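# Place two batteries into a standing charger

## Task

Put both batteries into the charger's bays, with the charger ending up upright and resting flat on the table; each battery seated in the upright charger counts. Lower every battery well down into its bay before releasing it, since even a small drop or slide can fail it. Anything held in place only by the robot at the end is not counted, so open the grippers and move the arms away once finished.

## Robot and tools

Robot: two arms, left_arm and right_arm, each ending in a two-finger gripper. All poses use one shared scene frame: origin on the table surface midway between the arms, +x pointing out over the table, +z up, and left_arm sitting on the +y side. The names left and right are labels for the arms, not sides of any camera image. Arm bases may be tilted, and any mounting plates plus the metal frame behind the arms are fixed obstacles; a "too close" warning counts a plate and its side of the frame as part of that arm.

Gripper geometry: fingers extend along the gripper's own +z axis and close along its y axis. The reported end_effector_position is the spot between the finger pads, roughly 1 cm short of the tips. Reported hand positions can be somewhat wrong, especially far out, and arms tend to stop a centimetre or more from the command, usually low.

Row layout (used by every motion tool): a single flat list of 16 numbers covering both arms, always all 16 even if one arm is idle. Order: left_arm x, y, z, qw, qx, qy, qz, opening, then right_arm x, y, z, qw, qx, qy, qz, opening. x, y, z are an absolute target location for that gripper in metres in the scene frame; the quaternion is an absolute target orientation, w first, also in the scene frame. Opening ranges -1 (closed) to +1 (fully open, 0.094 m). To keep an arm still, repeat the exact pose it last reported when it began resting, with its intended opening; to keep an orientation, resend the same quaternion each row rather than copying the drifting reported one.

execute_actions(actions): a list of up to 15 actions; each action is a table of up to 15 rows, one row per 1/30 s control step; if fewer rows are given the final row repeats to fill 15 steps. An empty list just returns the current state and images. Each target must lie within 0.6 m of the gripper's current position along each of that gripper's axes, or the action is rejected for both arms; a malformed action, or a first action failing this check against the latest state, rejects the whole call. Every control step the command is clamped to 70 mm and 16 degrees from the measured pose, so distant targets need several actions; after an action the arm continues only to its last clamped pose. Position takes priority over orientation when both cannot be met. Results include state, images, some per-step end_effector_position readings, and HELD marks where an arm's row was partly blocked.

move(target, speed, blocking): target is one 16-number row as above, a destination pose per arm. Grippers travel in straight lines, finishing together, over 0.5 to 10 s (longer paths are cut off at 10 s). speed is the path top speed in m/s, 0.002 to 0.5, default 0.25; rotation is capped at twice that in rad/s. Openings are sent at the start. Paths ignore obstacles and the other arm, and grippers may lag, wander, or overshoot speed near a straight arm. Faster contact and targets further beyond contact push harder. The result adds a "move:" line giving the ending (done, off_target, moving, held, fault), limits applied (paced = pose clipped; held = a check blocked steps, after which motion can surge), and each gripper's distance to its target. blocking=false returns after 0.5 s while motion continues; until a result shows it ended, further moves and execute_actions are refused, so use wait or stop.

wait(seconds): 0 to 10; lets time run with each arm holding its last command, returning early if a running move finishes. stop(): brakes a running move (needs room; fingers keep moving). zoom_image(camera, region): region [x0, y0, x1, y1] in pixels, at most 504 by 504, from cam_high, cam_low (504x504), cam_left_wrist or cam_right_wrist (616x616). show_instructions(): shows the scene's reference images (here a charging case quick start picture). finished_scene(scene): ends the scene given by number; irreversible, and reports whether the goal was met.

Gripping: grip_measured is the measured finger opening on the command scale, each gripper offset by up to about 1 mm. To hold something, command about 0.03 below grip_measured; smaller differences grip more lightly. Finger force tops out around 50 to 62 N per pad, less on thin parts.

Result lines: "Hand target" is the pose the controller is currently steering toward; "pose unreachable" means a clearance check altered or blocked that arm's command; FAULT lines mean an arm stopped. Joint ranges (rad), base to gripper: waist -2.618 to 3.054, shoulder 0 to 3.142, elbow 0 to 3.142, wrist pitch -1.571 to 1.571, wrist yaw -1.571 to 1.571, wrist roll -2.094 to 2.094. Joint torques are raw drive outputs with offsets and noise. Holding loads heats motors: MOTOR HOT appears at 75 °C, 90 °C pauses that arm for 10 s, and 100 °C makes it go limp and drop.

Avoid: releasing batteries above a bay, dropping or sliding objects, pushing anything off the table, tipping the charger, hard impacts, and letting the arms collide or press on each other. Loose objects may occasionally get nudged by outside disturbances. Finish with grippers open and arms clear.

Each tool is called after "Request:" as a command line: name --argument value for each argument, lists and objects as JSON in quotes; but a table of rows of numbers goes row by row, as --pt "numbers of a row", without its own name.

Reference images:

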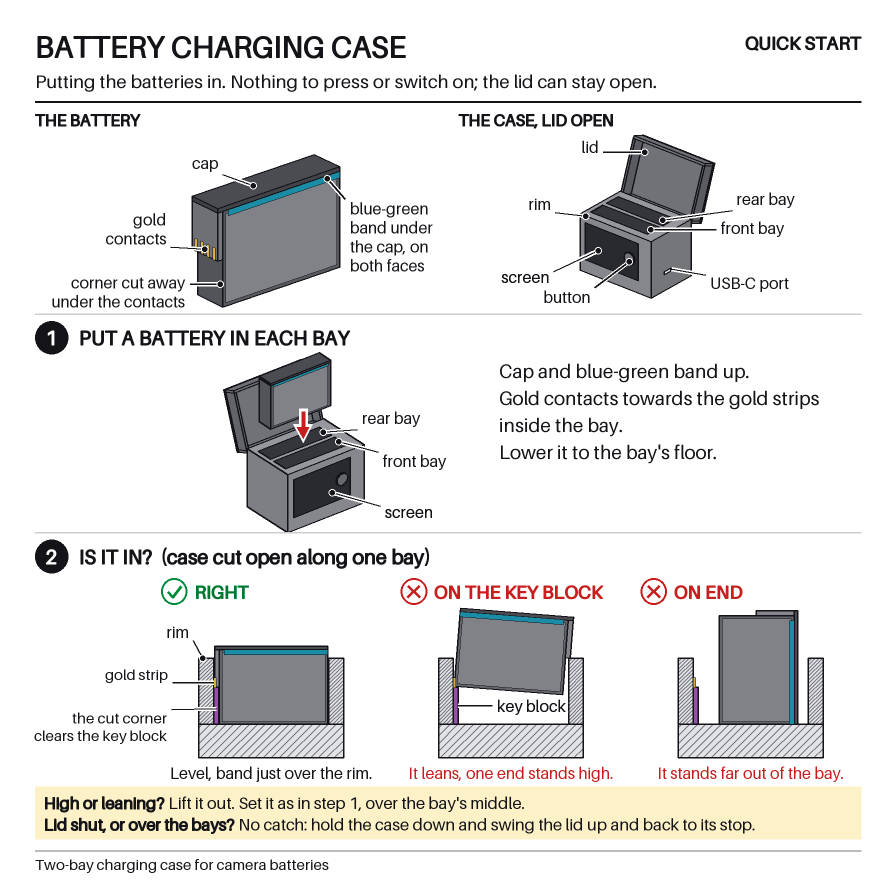

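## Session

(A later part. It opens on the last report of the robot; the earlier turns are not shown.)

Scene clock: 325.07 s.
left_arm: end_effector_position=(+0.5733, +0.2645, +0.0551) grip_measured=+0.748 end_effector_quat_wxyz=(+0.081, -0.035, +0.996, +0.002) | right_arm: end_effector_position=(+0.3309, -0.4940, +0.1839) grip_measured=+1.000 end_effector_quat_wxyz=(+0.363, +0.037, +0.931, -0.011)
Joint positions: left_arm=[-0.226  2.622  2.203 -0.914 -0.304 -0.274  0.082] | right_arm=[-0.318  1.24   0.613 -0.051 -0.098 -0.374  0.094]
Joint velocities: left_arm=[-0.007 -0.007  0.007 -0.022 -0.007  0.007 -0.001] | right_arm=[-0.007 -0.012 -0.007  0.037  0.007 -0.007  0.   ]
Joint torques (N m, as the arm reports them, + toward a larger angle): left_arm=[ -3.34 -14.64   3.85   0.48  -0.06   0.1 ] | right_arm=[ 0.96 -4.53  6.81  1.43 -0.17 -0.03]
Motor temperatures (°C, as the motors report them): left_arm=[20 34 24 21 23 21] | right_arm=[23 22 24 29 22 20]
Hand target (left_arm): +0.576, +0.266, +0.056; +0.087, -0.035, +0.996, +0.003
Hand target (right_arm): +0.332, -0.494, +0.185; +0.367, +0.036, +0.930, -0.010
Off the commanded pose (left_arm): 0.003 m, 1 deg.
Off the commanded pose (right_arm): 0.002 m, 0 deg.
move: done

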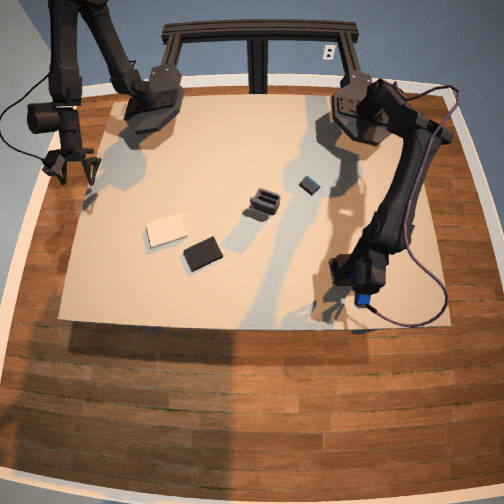

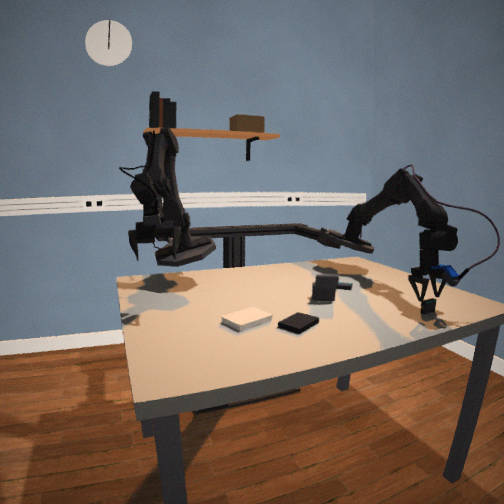

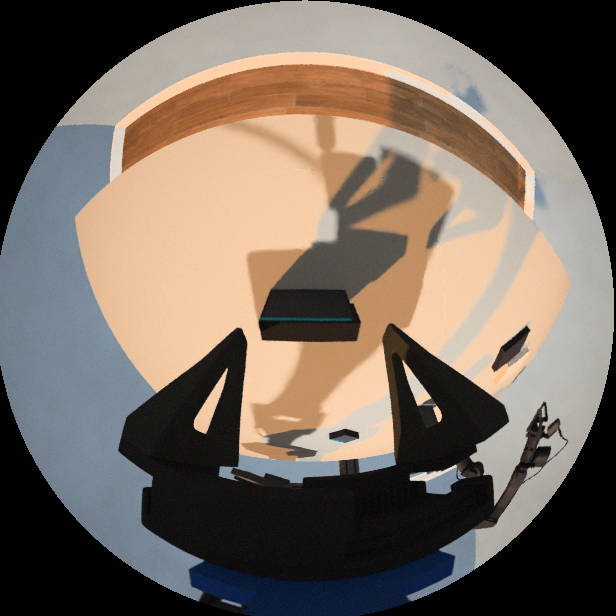

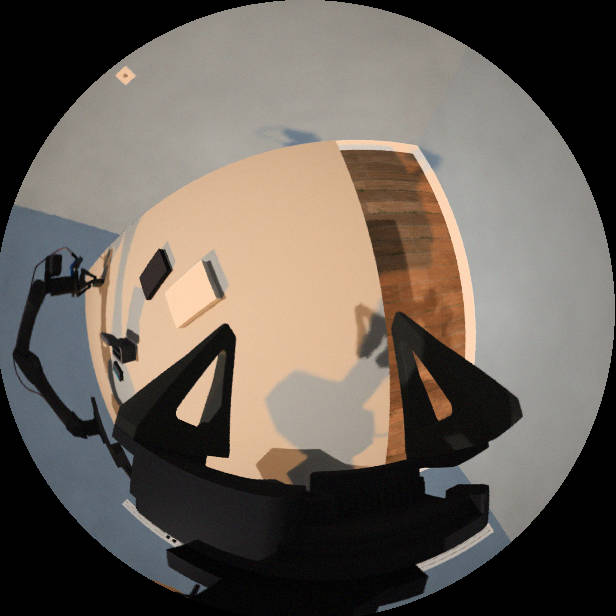

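Request:
move --target '[0.574,0.268,0.050,0.087,-0.035,0.995,0.003,0.75, 0.3322,-0.4937,0.1851,0.367,0.036,0.930,-0.010,1]' --speed 0.04

Request:
zoom_image --camera "cam_left_wrist" --region '[200, 240, 440, 400]'

Scene clock: 328.77 s.
left_arm: end_effector_position=(+0.5708, +0.2675, +0.0466) grip_measured=+0.748 end_effector_quat_wxyz=(+0.078, -0.036, +0.996, +0.004) | right_arm: end_effector_position=(+0.3309, -0.4940, +0.1839) grip_measured=+1.000 end_effector_quat_wxyz=(+0.363, +0.037, +0.931, -0.011)
Joint positions: left_arm=[-0.218  2.622  2.172 -0.886 -0.304 -0.267  0.082] | right_arm=[-0.318  1.24   0.613 -0.051 -0.098 -0.374  0.094]
Joint velocities: left_arm=[-0.007 -0.012 -0.002  0.022  0.007  0.007 -0.001] | right_arm=[ 0.012 -0.002 -0.012 -0.11   0.022 -0.022  0.   ]
Joint torques (N m, as the arm reports them, + toward a larger angle): left_arm=[ -3.45 -15.1    3.84   0.49  -0.02   0.13] | right_arm=[ 0.83 -4.71  6.75  1.42 -0.2  -0.03]
Motor temperatures (°C, as the motors report them): left_arm=[20 34 24 21 23 21] | right_arm=[23 22 24 29 22 20]
Hand target (left_arm): +0.574, +0.268, +0.050; +0.087, -0.035, +0.996, +0.003
Hand target (right_arm): +0.332, -0.494, +0.185; +0.367, +0.036, +0.930, -0.010
Off the commanded pose (left_arm): 0.005 m, 1 deg.
Off the commanded pose (right_arm): 0.002 m, 0 deg.
move: done

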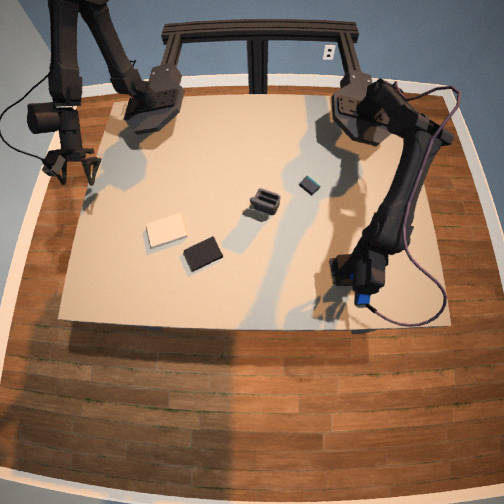

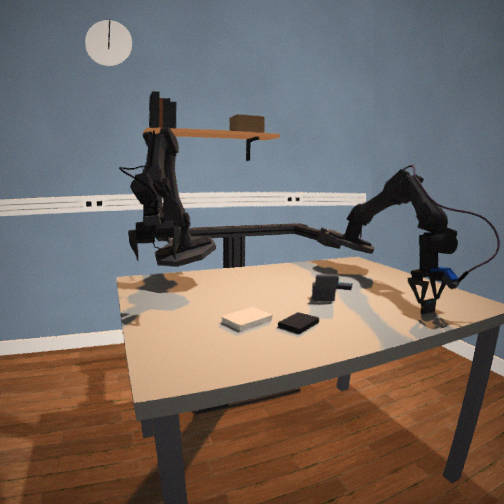

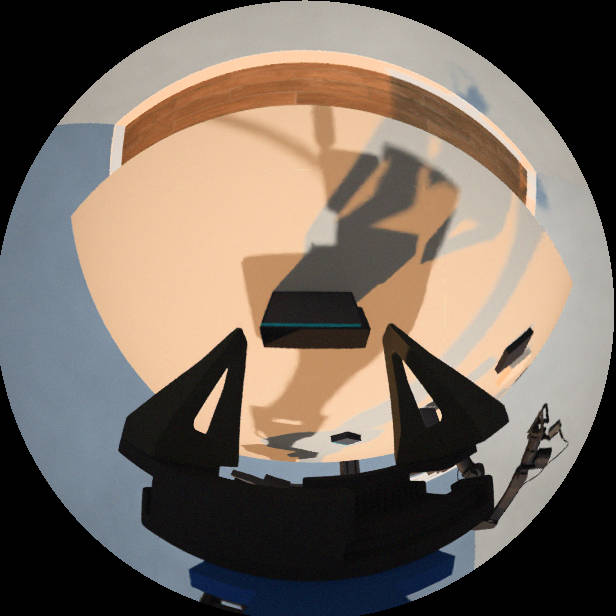

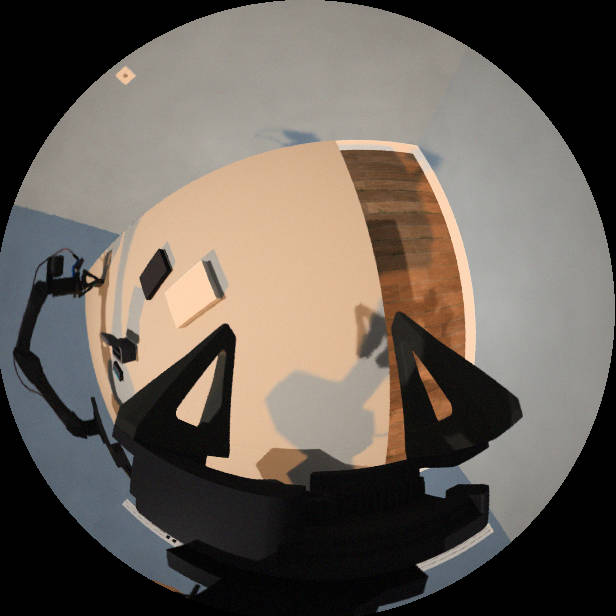

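Region (200, 240, 440, 400) of cam_left_wrist's 616x616 image, scaled by 2.100, with more detail than that image has.

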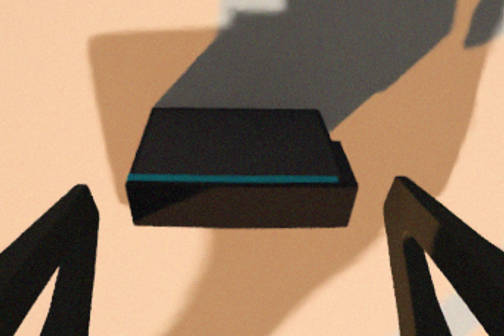

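Request:
execute_actions --actions '[]'

Scene clock: 343.73 s.
left_arm: end_effector_position=(+0.5712, +0.2674, +0.0467) grip_measured=+0.748 end_effector_quat_wxyz=(+0.079, -0.036, +0.996, +0.003) | right_arm: end_effector_position=(+0.3309, -0.4940, +0.1839) grip_measured=+1.000 end_effector_quat_wxyz=(+0.363, +0.037, +0.931, -0.011)
Joint positions: left_arm=[-0.218  2.622  2.172 -0.885 -0.304 -0.267  0.082] | right_arm=[-0.318  1.24   0.613 -0.051 -0.098 -0.374  0.094]
Joint velocities: left_arm=[ 0.007  0.002 -0.007  0.095  0.007 -0.051 -0.001] | right_arm=[-0.017 -0.012 -0.012 -0.095  0.022 -0.095  0.   ]
Joint torques (N m, as the arm reports them, + toward a larger angle): left_arm=[ -3.6  -15.06   3.86   0.5   -0.08   0.07] | right_arm=[ 0.8  -4.74  6.83  1.39 -0.19 -0.03]
Motor temperatures (°C, as the motors report them): left_arm=[20 34 23 21 23 21] | right_arm=[23 22 24 30 22 20]
Hand target (left_arm): +0.574, +0.268, +0.050; +0.087, -0.035, +0.996, +0.003
Hand target (right_arm): +0.332, -0.494, +0.185; +0.367, +0.036, +0.930, -0.010
Off the commanded pose (left_arm): 0.004 m, 1 deg.
Off the commanded pose (right_arm): 0.002 m, 0 deg.

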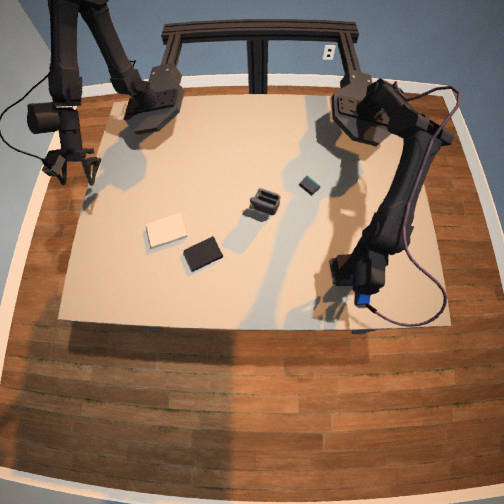

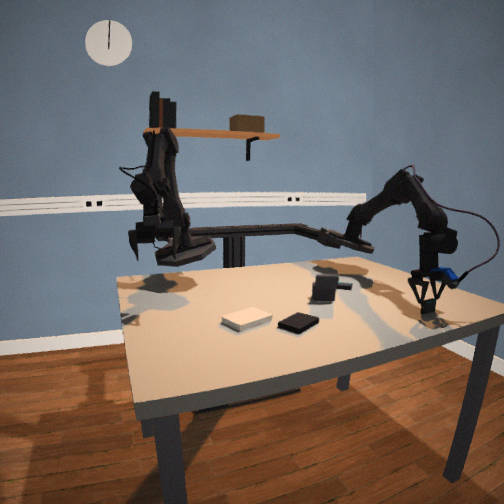

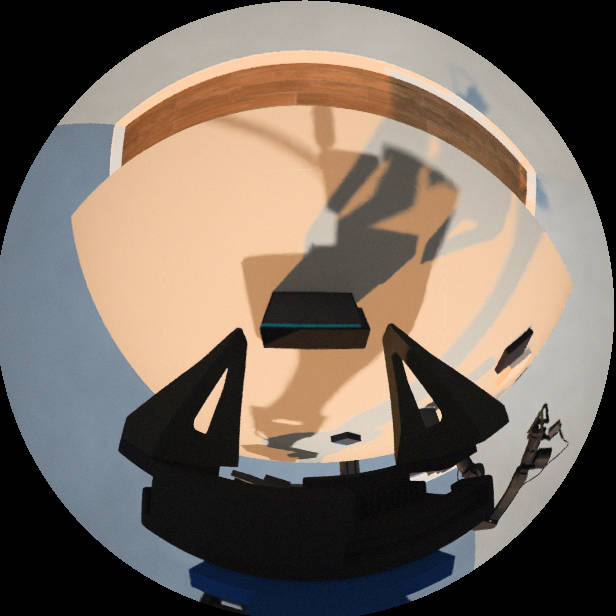

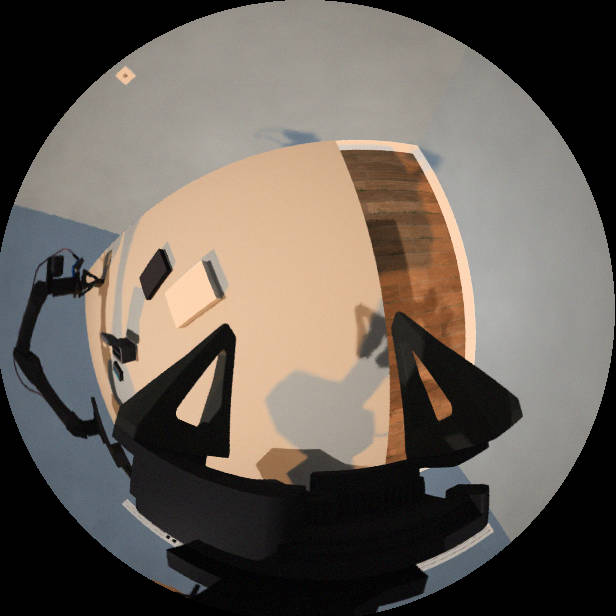

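Request:
execute_actions --actions '[[[0.574,0.268,0.050,0.087,-0.035,0.995,0.003,0.45,0.3322,-0.4937,0.1851,0.367,0.036,0.930,-0.010,1]],[[0.574,0.268,0.050,0.087,-0.035,0.995,0.003,0.25,0.3322,-0.4937,0.1851,0.367,0.036,0.930,-0.010,1]],[[0.574,0.268,0.050,0.087,-0.035,0.995,0.003,0.14,0.3322,-0.4937,0.1851,0.367,0.036,0.930,-0.010,1]]]'

Request:
zoom_image --camera "cam_left_wrist" --region '[200,230,440,400]'

Scene clock: 350.13 s.
left_arm: end_effector_position=(+0.5714, +0.2674, +0.0467) grip_measured=+0.195 end_effector_quat_wxyz=(+0.079, -0.036, +0.996, +0.003) | right_arm: end_effector_position=(+0.3309, -0.4940, +0.1839) grip_measured=+1.000 end_effector_quat_wxyz=(+0.363, +0.037, +0.931, -0.011)
Joint positions: left_arm=[-0.218  2.622  2.172 -0.884 -0.304 -0.267  0.056] | right_arm=[-0.318  1.24   0.613 -0.051 -0.098 -0.374  0.094]
Joint velocities: left_arm=[-0.007 -0.002 -0.007 -0.037  0.022 -0.022 -0.   ] | right_arm=[ 0.007 -0.007 -0.002  0.051 -0.022  0.037  0.   ]
Joint torques (N m, as the arm reports them, + toward a larger angle): left_arm=[ -3.47 -15.04   3.89   0.49  -0.06   0.06] | right_arm=[ 0.93 -4.68  6.78  1.39 -0.18  0.01]
Motor temperatures (°C, as the motors report them): left_arm=[20 35 23 21 23 21] | right_arm=[23 22 24 30 22 20]
Hand target (left_arm): +0.574, +0.268, +0.050; +0.087, -0.035, +0.996, +0.003
Hand target (right_arm): +0.332, -0.494, +0.185; +0.367, +0.036, +0.930, -0.010
Off the commanded pose (left_arm): 0.004 m, 1 deg.
Off the commanded pose (right_arm): 0.002 m, 0 deg.
Step readings (end_effector_position; steps 1 to 15: 1st action; 16 to 30: 2nd action; 31 to 45: 3rd action):
0: left_arm (+0.5713, +0.2674, +0.0467) | right_arm (+0.3309, -0.4940, +0.1839)
1: left_arm (+0.5713, +0.2674, +0.0467) | right_arm (+0.3309, -0.4940, +0.1839)
2: left_arm (+0.5713, +0.2674, +0.0467) | right_arm (+0.3309, -0.4940, +0.1839)
4: left_arm (+0.5713, +0.2674, +0.0467) | right_arm (+0.3309, -0.4940, +0.1839)
8: left_arm (+0.5713, +0.2674, +0.0467) | right_arm (+0.3309, -0.4940, +0.1839)
15: left_arm (+0.5713, +0.2674, +0.0467) | right_arm (+0.3309, -0.4940, +0.1839)
16: left_arm (+0.5713, +0.2674, +0.0467) | right_arm (+0.3309, -0.4940, +0.1839)
17: left_arm (+0.5713, +0.2674, +0.0467) | right_arm (+0.3309, -0.4940, +0.1839)
19: left_arm (+0.5713, +0.2674, +0.0467) | right_arm (+0.3309, -0.4940, +0.1839)
23: left_arm (+0.5713, +0.2674, +0.0467) | right_arm (+0.3309, -0.4940, +0.1839)
30: left_arm (+0.5713, +0.2674, +0.0467) | right_arm (+0.3309, -0.4940, +0.1839)
31: left_arm (+0.5714, +0.2674, +0.0467) | right_arm (+0.3309, -0.4940, +0.1839)
32: left_arm (+0.5714, +0.2674, +0.0467) | right_arm (+0.3309, -0.4940, +0.1839)
34: left_arm (+0.5714, +0.2674, +0.0467) | right_arm (+0.3309, -0.4940, +0.1839)
38: left_arm (+0.5714, +0.2674, +0.0467) | right_arm (+0.3309, -0.4940, +0.1839)
45: end_effector_position above

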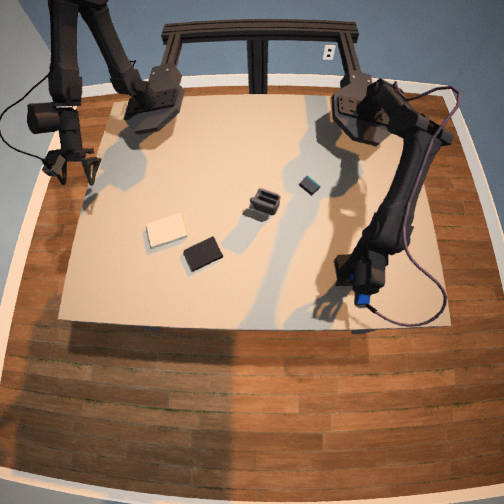

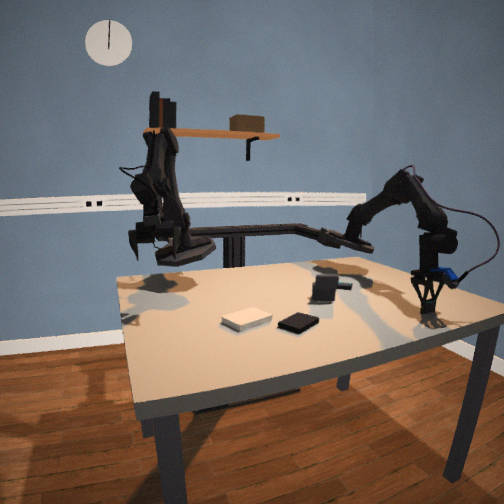

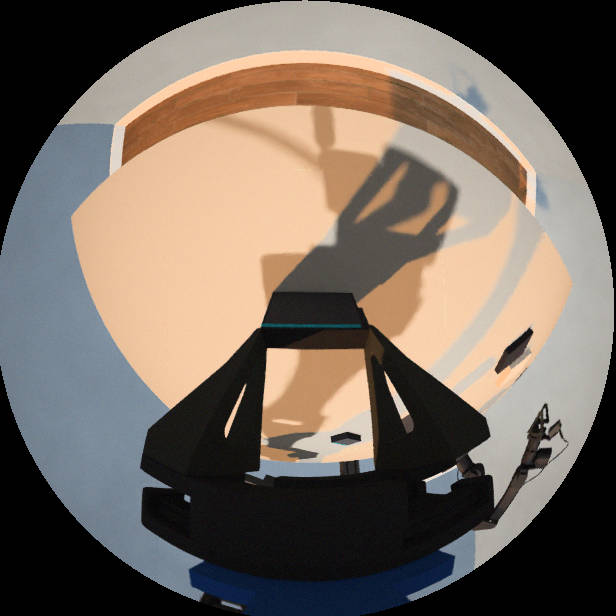

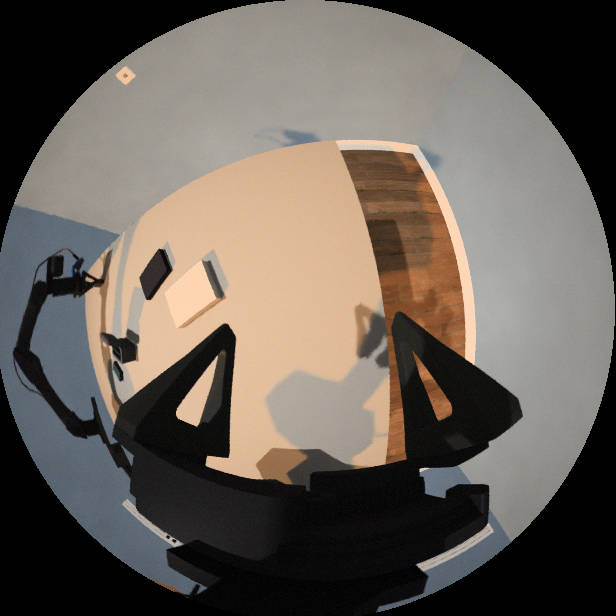

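Region (200, 230, 440, 400) of cam_left_wrist's 616x616 image, scaled by 2.100, with more detail than that image has; it fills the top 357 rows of this view, and the rest is white.

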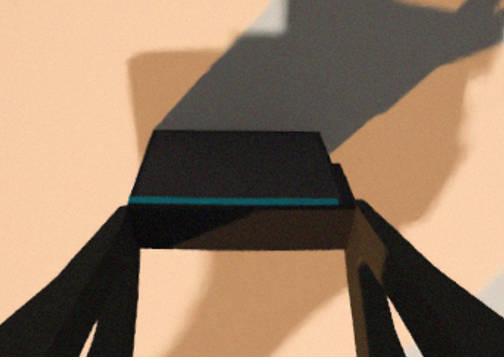

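Request:
move --target '[0.565,0.268,0.15,0.087,-0.035,0.995,0.003,0.14,0.3322,-0.4937,0.1851,0.367,0.036,0.930,-0.010,1]' --speed 0.12

Scene clock: 356.93 s.
left_arm: end_effector_position=(+0.5569, +0.2729, +0.1267) grip_measured=+0.195 end_effector_quat_wxyz=(+0.062, -0.034, +0.997, +0.006) | right_arm: end_effector_position=(+0.3309, -0.4940, +0.1839) grip_measured=+1.000 end_effector_quat_wxyz=(+0.363, +0.037, +0.931, -0.011)
Joint positions: left_arm=[-0.255  2.503  2.262 -1.14  -0.309 -0.311  0.056] | right_arm=[-0.318  1.24   0.613 -0.051 -0.098 -0.374  0.094]
Joint velocities: left_arm=[-0.002 -0.002 -0.017 -0.007 -0.037  0.037 -0.   ] | right_arm=[-0.017  0.002  0.002  0.007 -0.037  0.007  0.   ]
Joint torques (N m, as the arm reports them, + toward a larger angle): left_arm=[ -4.8  -15.82   6.53   0.27  -0.11  -0.05] | right_arm=[ 0.92 -4.65  6.91  1.43 -0.2  -0.02]
Motor temperatures (°C, as the motors report them): left_arm=[20 35 23 21 23 21] | right_arm=[23 22 24 30 22 20]
Hand target (left_arm): +0.565, +0.268, +0.150; +0.087, -0.035, +0.996, +0.002
Hand target (right_arm): +0.332, -0.494, +0.185; +0.367, +0.036, +0.930, -0.010
Off the commanded pose (left_arm): 0.025 m, 3 deg.
Off the commanded pose (right_arm): 0.002 m, 0 deg.
move: off_target (left_arm)

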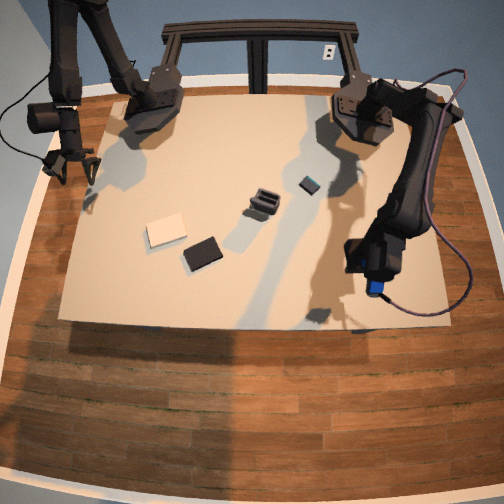

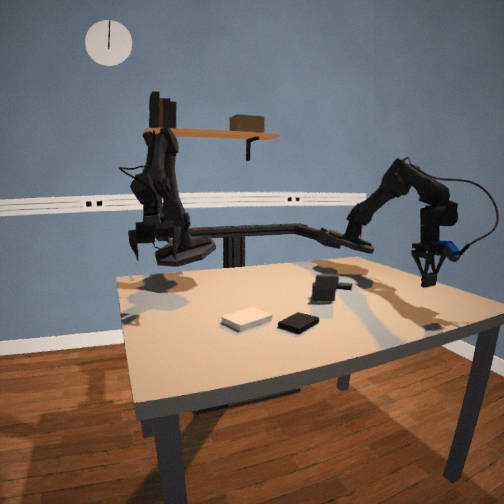

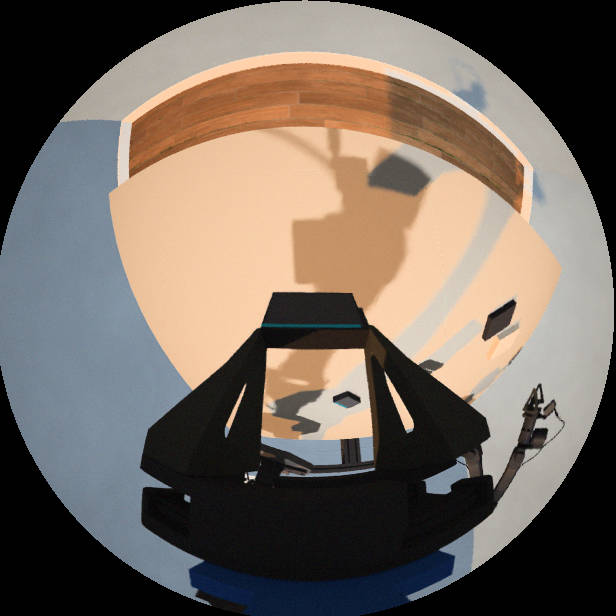

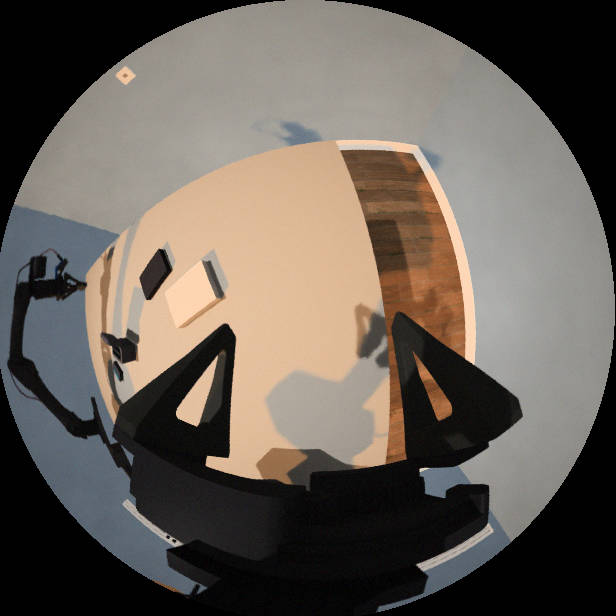

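Request:
zoom_image --camera "cam_high" --region '[230,165,330,235]'

Request:
zoom_image --camera "cam_low" --region '[290,260,370,320]'

Region (230, 165, 330, 235) of cam_high's 504x504 image, scaled by 5.040, with more detail than that image has; it fills the top 353 rows of this view, and the rest is white.

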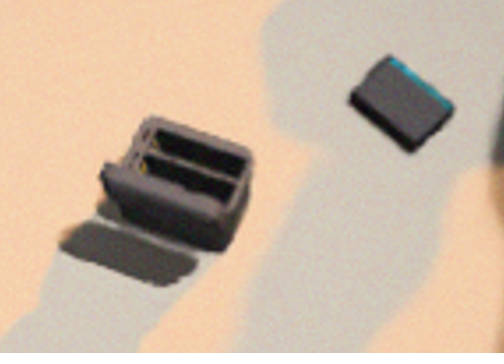

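Region (290, 260, 370, 320) of cam_low's 504x504 image, scaled by 6.300, with more detail than that image has; it fills the top 378 rows of this view, and the rest is white.

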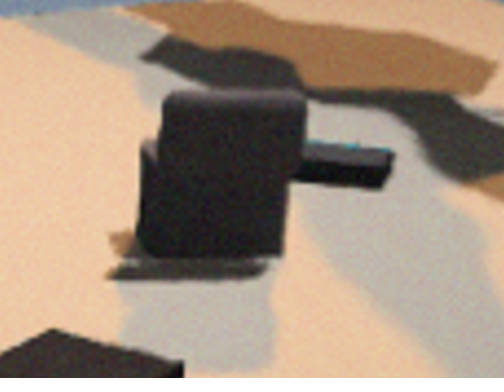

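Request:
move --target '[0.31,0.03,0.18,0.078,0.173,0.982,-0.014,0.14,0.3322,-0.4937,0.1851,0.367,0.036,0.930,-0.010,1]' --speed 0.2

Scene clock: 369.10 s.
left_arm: end_effector_position=(+0.3002, +0.0348, +0.1695) grip_measured=+0.195 end_effector_quat_wxyz=(+0.064, +0.181, +0.981, -0.008) | right_arm: end_effector_position=(+0.3309, -0.4940, +0.1839) grip_measured=+1.000 end_effector_quat_wxyz=(+0.363, +0.037, +0.931, -0.011)
Joint positions: left_arm=[-1.     2.288  1.698 -1.009 -0.323 -0.655  0.056] | right_arm=[-0.318  1.24   0.613 -0.051 -0.098 -0.374  0.094]
Joint velocities: left_arm=[-0.007 -0.007  0.017 -0.037  0.022  0.022 -0.001] | right_arm=[ 0.012  0.012 -0.002 -0.022 -0.007  0.022  0.   ]
Joint torques (N m, as the arm reports them, + toward a larger angle): left_arm=[ -2.84 -11.32   6.61   0.21  -0.17  -0.03] | right_arm=[ 0.85 -4.7   6.78  1.44 -0.18 -0.03]
Motor temperatures (°C, as the motors report them): left_arm=[20 35 24 21 23 21] | right_arm=[23 22 24 30 22 20]
Hand target (left_arm): +0.307, +0.030, +0.181; +0.077, +0.173, +0.982, -0.015
Hand target (right_arm): +0.332, -0.494, +0.185; +0.367, +0.036, +0.929, -0.010
Off the commanded pose (left_arm): 0.015 m, 2 deg.
Off the commanded pose (right_arm): 0.002 m, 0 deg.
move: off_target (left_arm)

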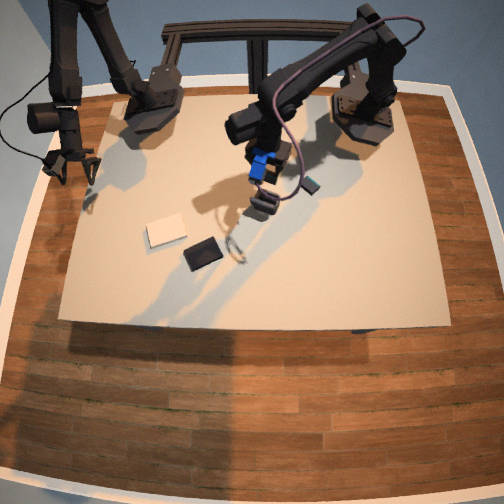

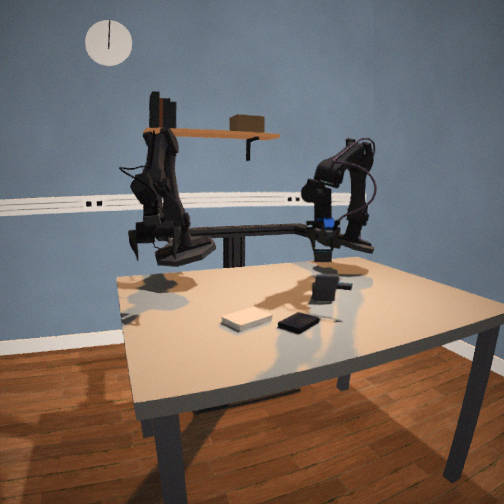

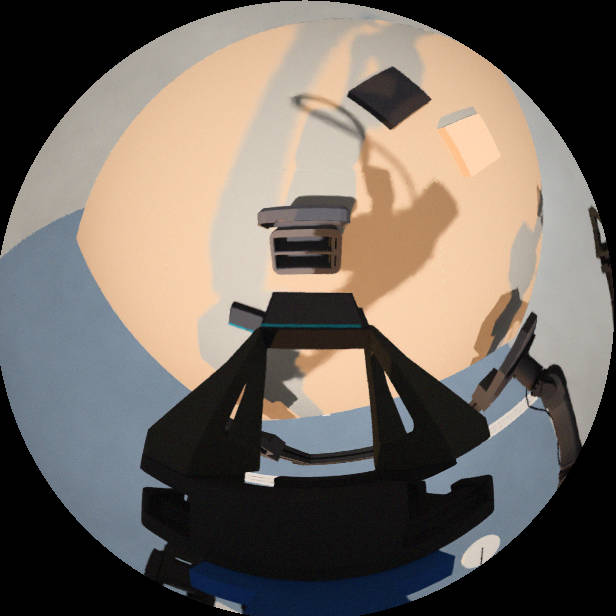

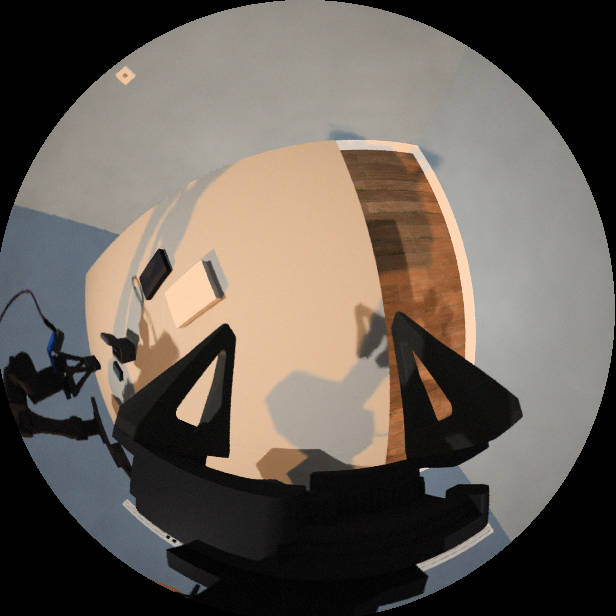

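Request:
zoom_image --camera "cam_left_wrist" --region '[240,180,390,360]'

Region (240, 180, 390, 360) of cam_left_wrist's 616x616 image, scaled by 2.800, with more detail than that image has.

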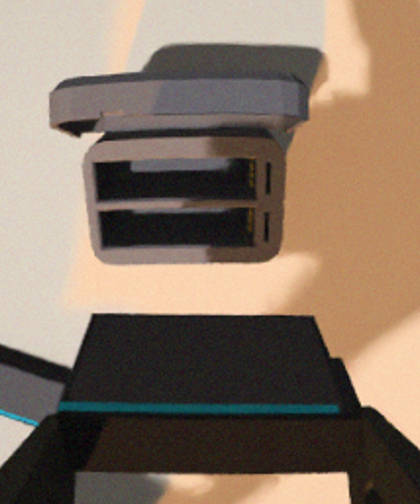

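Request:
move --target '[0.330,0.033,0.135,0.078,0.173,0.982,-0.014,0.14,0.3322,-0.4937,0.1851,0.367,0.036,0.930,-0.010,1]' --speed 0.05

Request:
zoom_image --camera "cam_left_wrist" --region '[230,180,400,360]'

Scene clock: 391.00 s.
left_arm: end_effector_position=(+0.3282, +0.0326, +0.1356) grip_measured=+0.195 end_effector_quat_wxyz=(+0.070, +0.171, +0.983, -0.016) | right_arm: end_effector_position=(+0.3308, -0.4941, +0.1839) grip_measured=+1.000 end_effector_quat_wxyz=(+0.363, +0.037, +0.931, -0.011)
Joint positions: left_arm=[-0.931  2.359  1.698 -0.896 -0.323 -0.596  0.056] | right_arm=[-0.318  1.24   0.613 -0.052 -0.097 -0.374  0.094]
Joint velocities: left_arm=[-0.012  0.007 -0.012 -0.007 -0.037  0.037  0.001] | right_arm=[ 0.002  0.002  0.002  0.022  0.022 -0.066  0.   ]
Joint torques (N m, as the arm reports them, + toward a larger angle): left_arm=[ -2.91 -11.83   3.64   0.46  -0.16   0.09] | right_arm=[ 0.8  -4.62  6.9   1.41 -0.18  0.  ]
Motor temperatures (°C, as the motors report them): left_arm=[19 33 24 20 23 21] | right_arm=[23 22 24 30 22 20]
Hand target (left_arm): +0.330, +0.033, +0.135; +0.078, +0.173, +0.982, -0.014
Hand target (right_arm): +0.332, -0.494, +0.185; +0.367, +0.036, +0.930, -0.010
Off the commanded pose (left_arm): 0.002 m, 1 deg.
Off the commanded pose (right_arm): 0.002 m, 1 deg.
move: done

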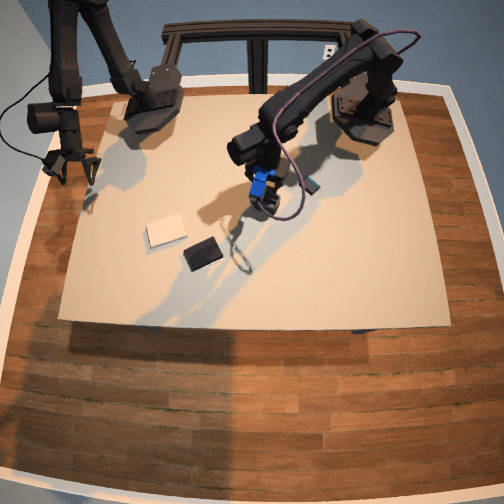

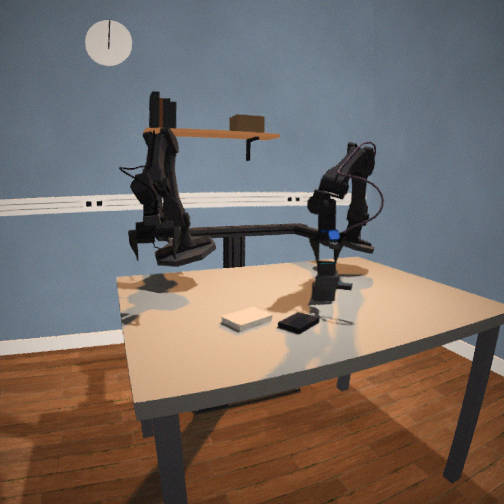

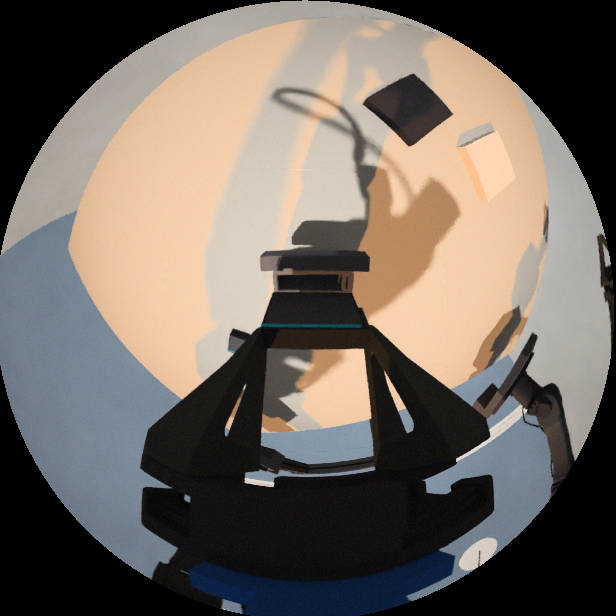

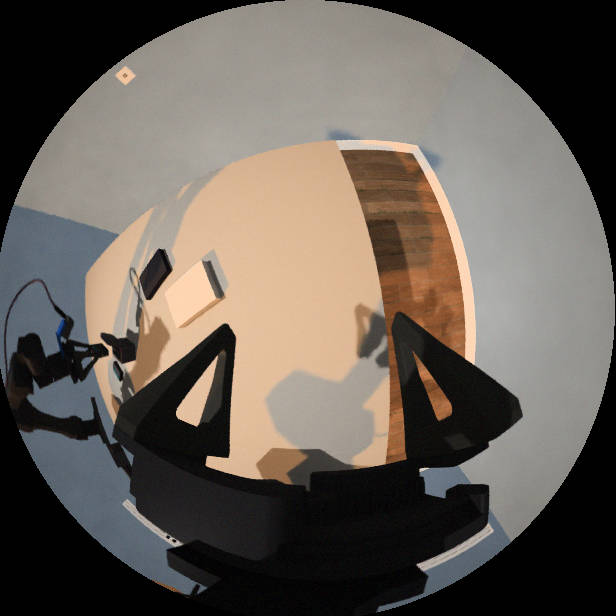

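Region (230, 180, 400, 360) of cam_left_wrist's 616x616 image, scaled by 2.800, with more detail than that image has.

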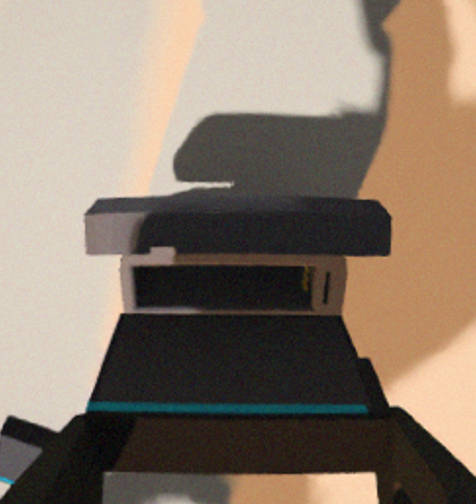

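Request:
move --target '[0.338,0.036,0.115,0.078,0.173,0.982,-0.014,0.14,0.3322,-0.4937,0.1851,0.367,0.036,0.930,-0.010,1]' --speed 0.04

Request:
zoom_image --camera "cam_left_wrist" --region '[230,200,400,360]'

Request:
zoom_image --camera "cam_low" --region '[280,225,380,315]'

Scene clock: 412.40 s.
left_arm: end_effector_position=(+0.3350, +0.0360, +0.1145) grip_measured=+0.195 end_effector_quat_wxyz=(+0.070, +0.172, +0.983, -0.014) | right_arm: end_effector_position=(+0.3308, -0.4941, +0.1839) grip_measured=+1.000 end_effector_quat_wxyz=(+0.363, +0.037, +0.931, -0.011)
Joint positions: left_arm=[-0.903  2.389  1.671 -0.833 -0.323 -0.564  0.056] | right_arm=[-0.318  1.24   0.613 -0.052 -0.097 -0.374  0.094]
Joint velocities: left_arm=[-0.012 -0.002  0.002  0.022 -0.037  0.007 -0.   ] | right_arm=[ 0.012 -0.007 -0.012 -0.007  0.037 -0.007  0.   ]
Joint torques (N m, as the arm reports them, + toward a larger angle): left_arm=[ -2.95 -11.91   3.84   0.44  -0.16   0.09] | right_arm=[ 0.91 -4.5   6.91  1.4  -0.19 -0.03]
Motor temperatures (°C, as the motors report them): left_arm=[19 33 23 20 23 21] | right_arm=[23 22 24 30 22 20]
Hand target (left_arm): +0.338, +0.036, +0.115; +0.078, +0.173, +0.982, -0.014
Hand target (right_arm): +0.332, -0.494, +0.185; +0.367, +0.036, +0.930, -0.010
Off the commanded pose (left_arm): 0.003 m, 1 deg.
Off the commanded pose (right_arm): 0.002 m, 1 deg.
move: done

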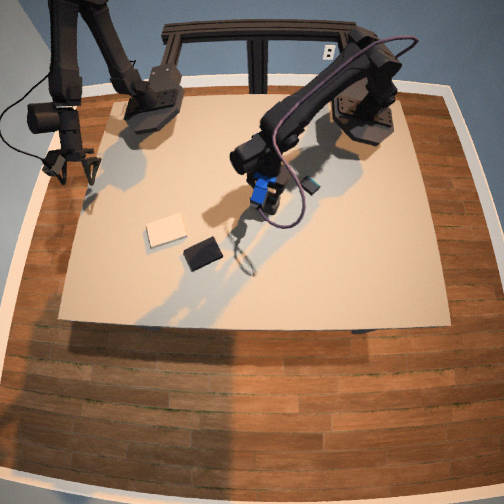

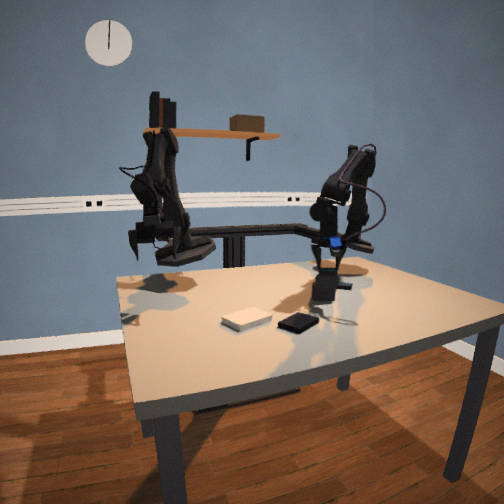

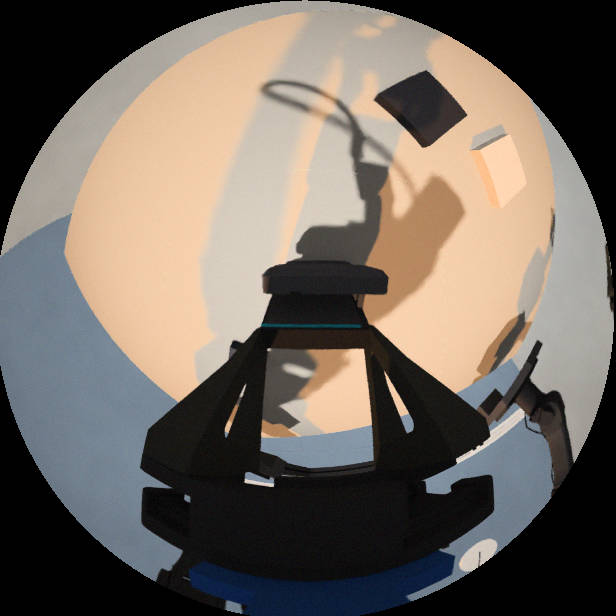

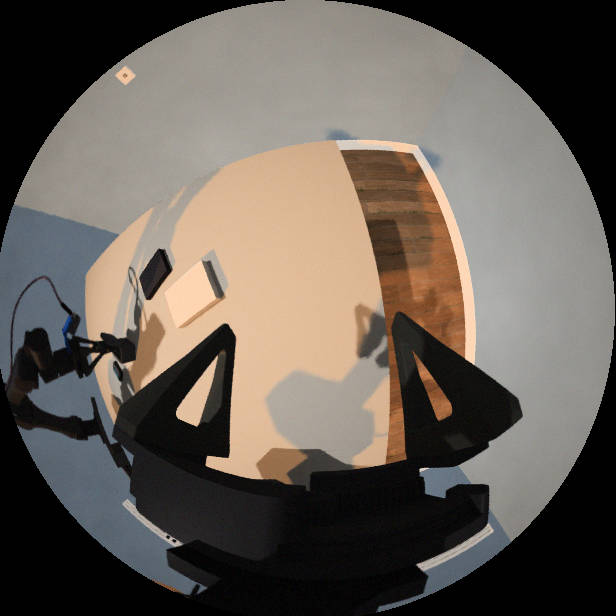

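Region (230, 200, 400, 360) of cam_left_wrist's 616x616 image, scaled by 2.965, with more detail than that image has; it fills the top 474 rows of this view, and the rest is white.

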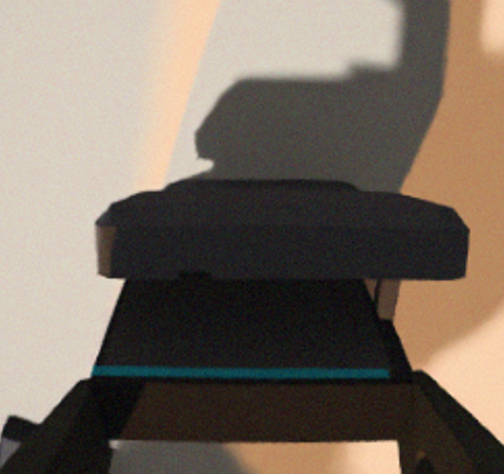

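Region (280, 225, 380, 315) of cam_low's 504x504 image, scaled by 5.040, with more detail than that image has; it fills the top 454 rows of this view, and the rest is white.

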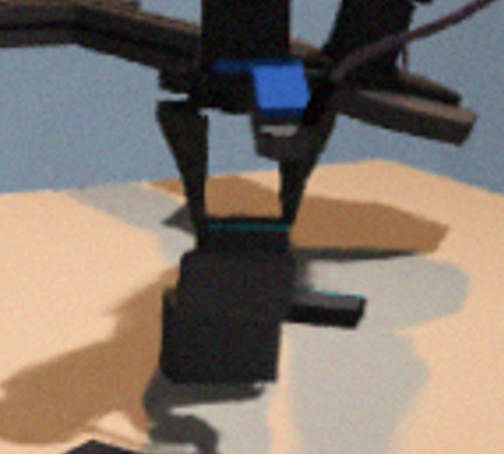

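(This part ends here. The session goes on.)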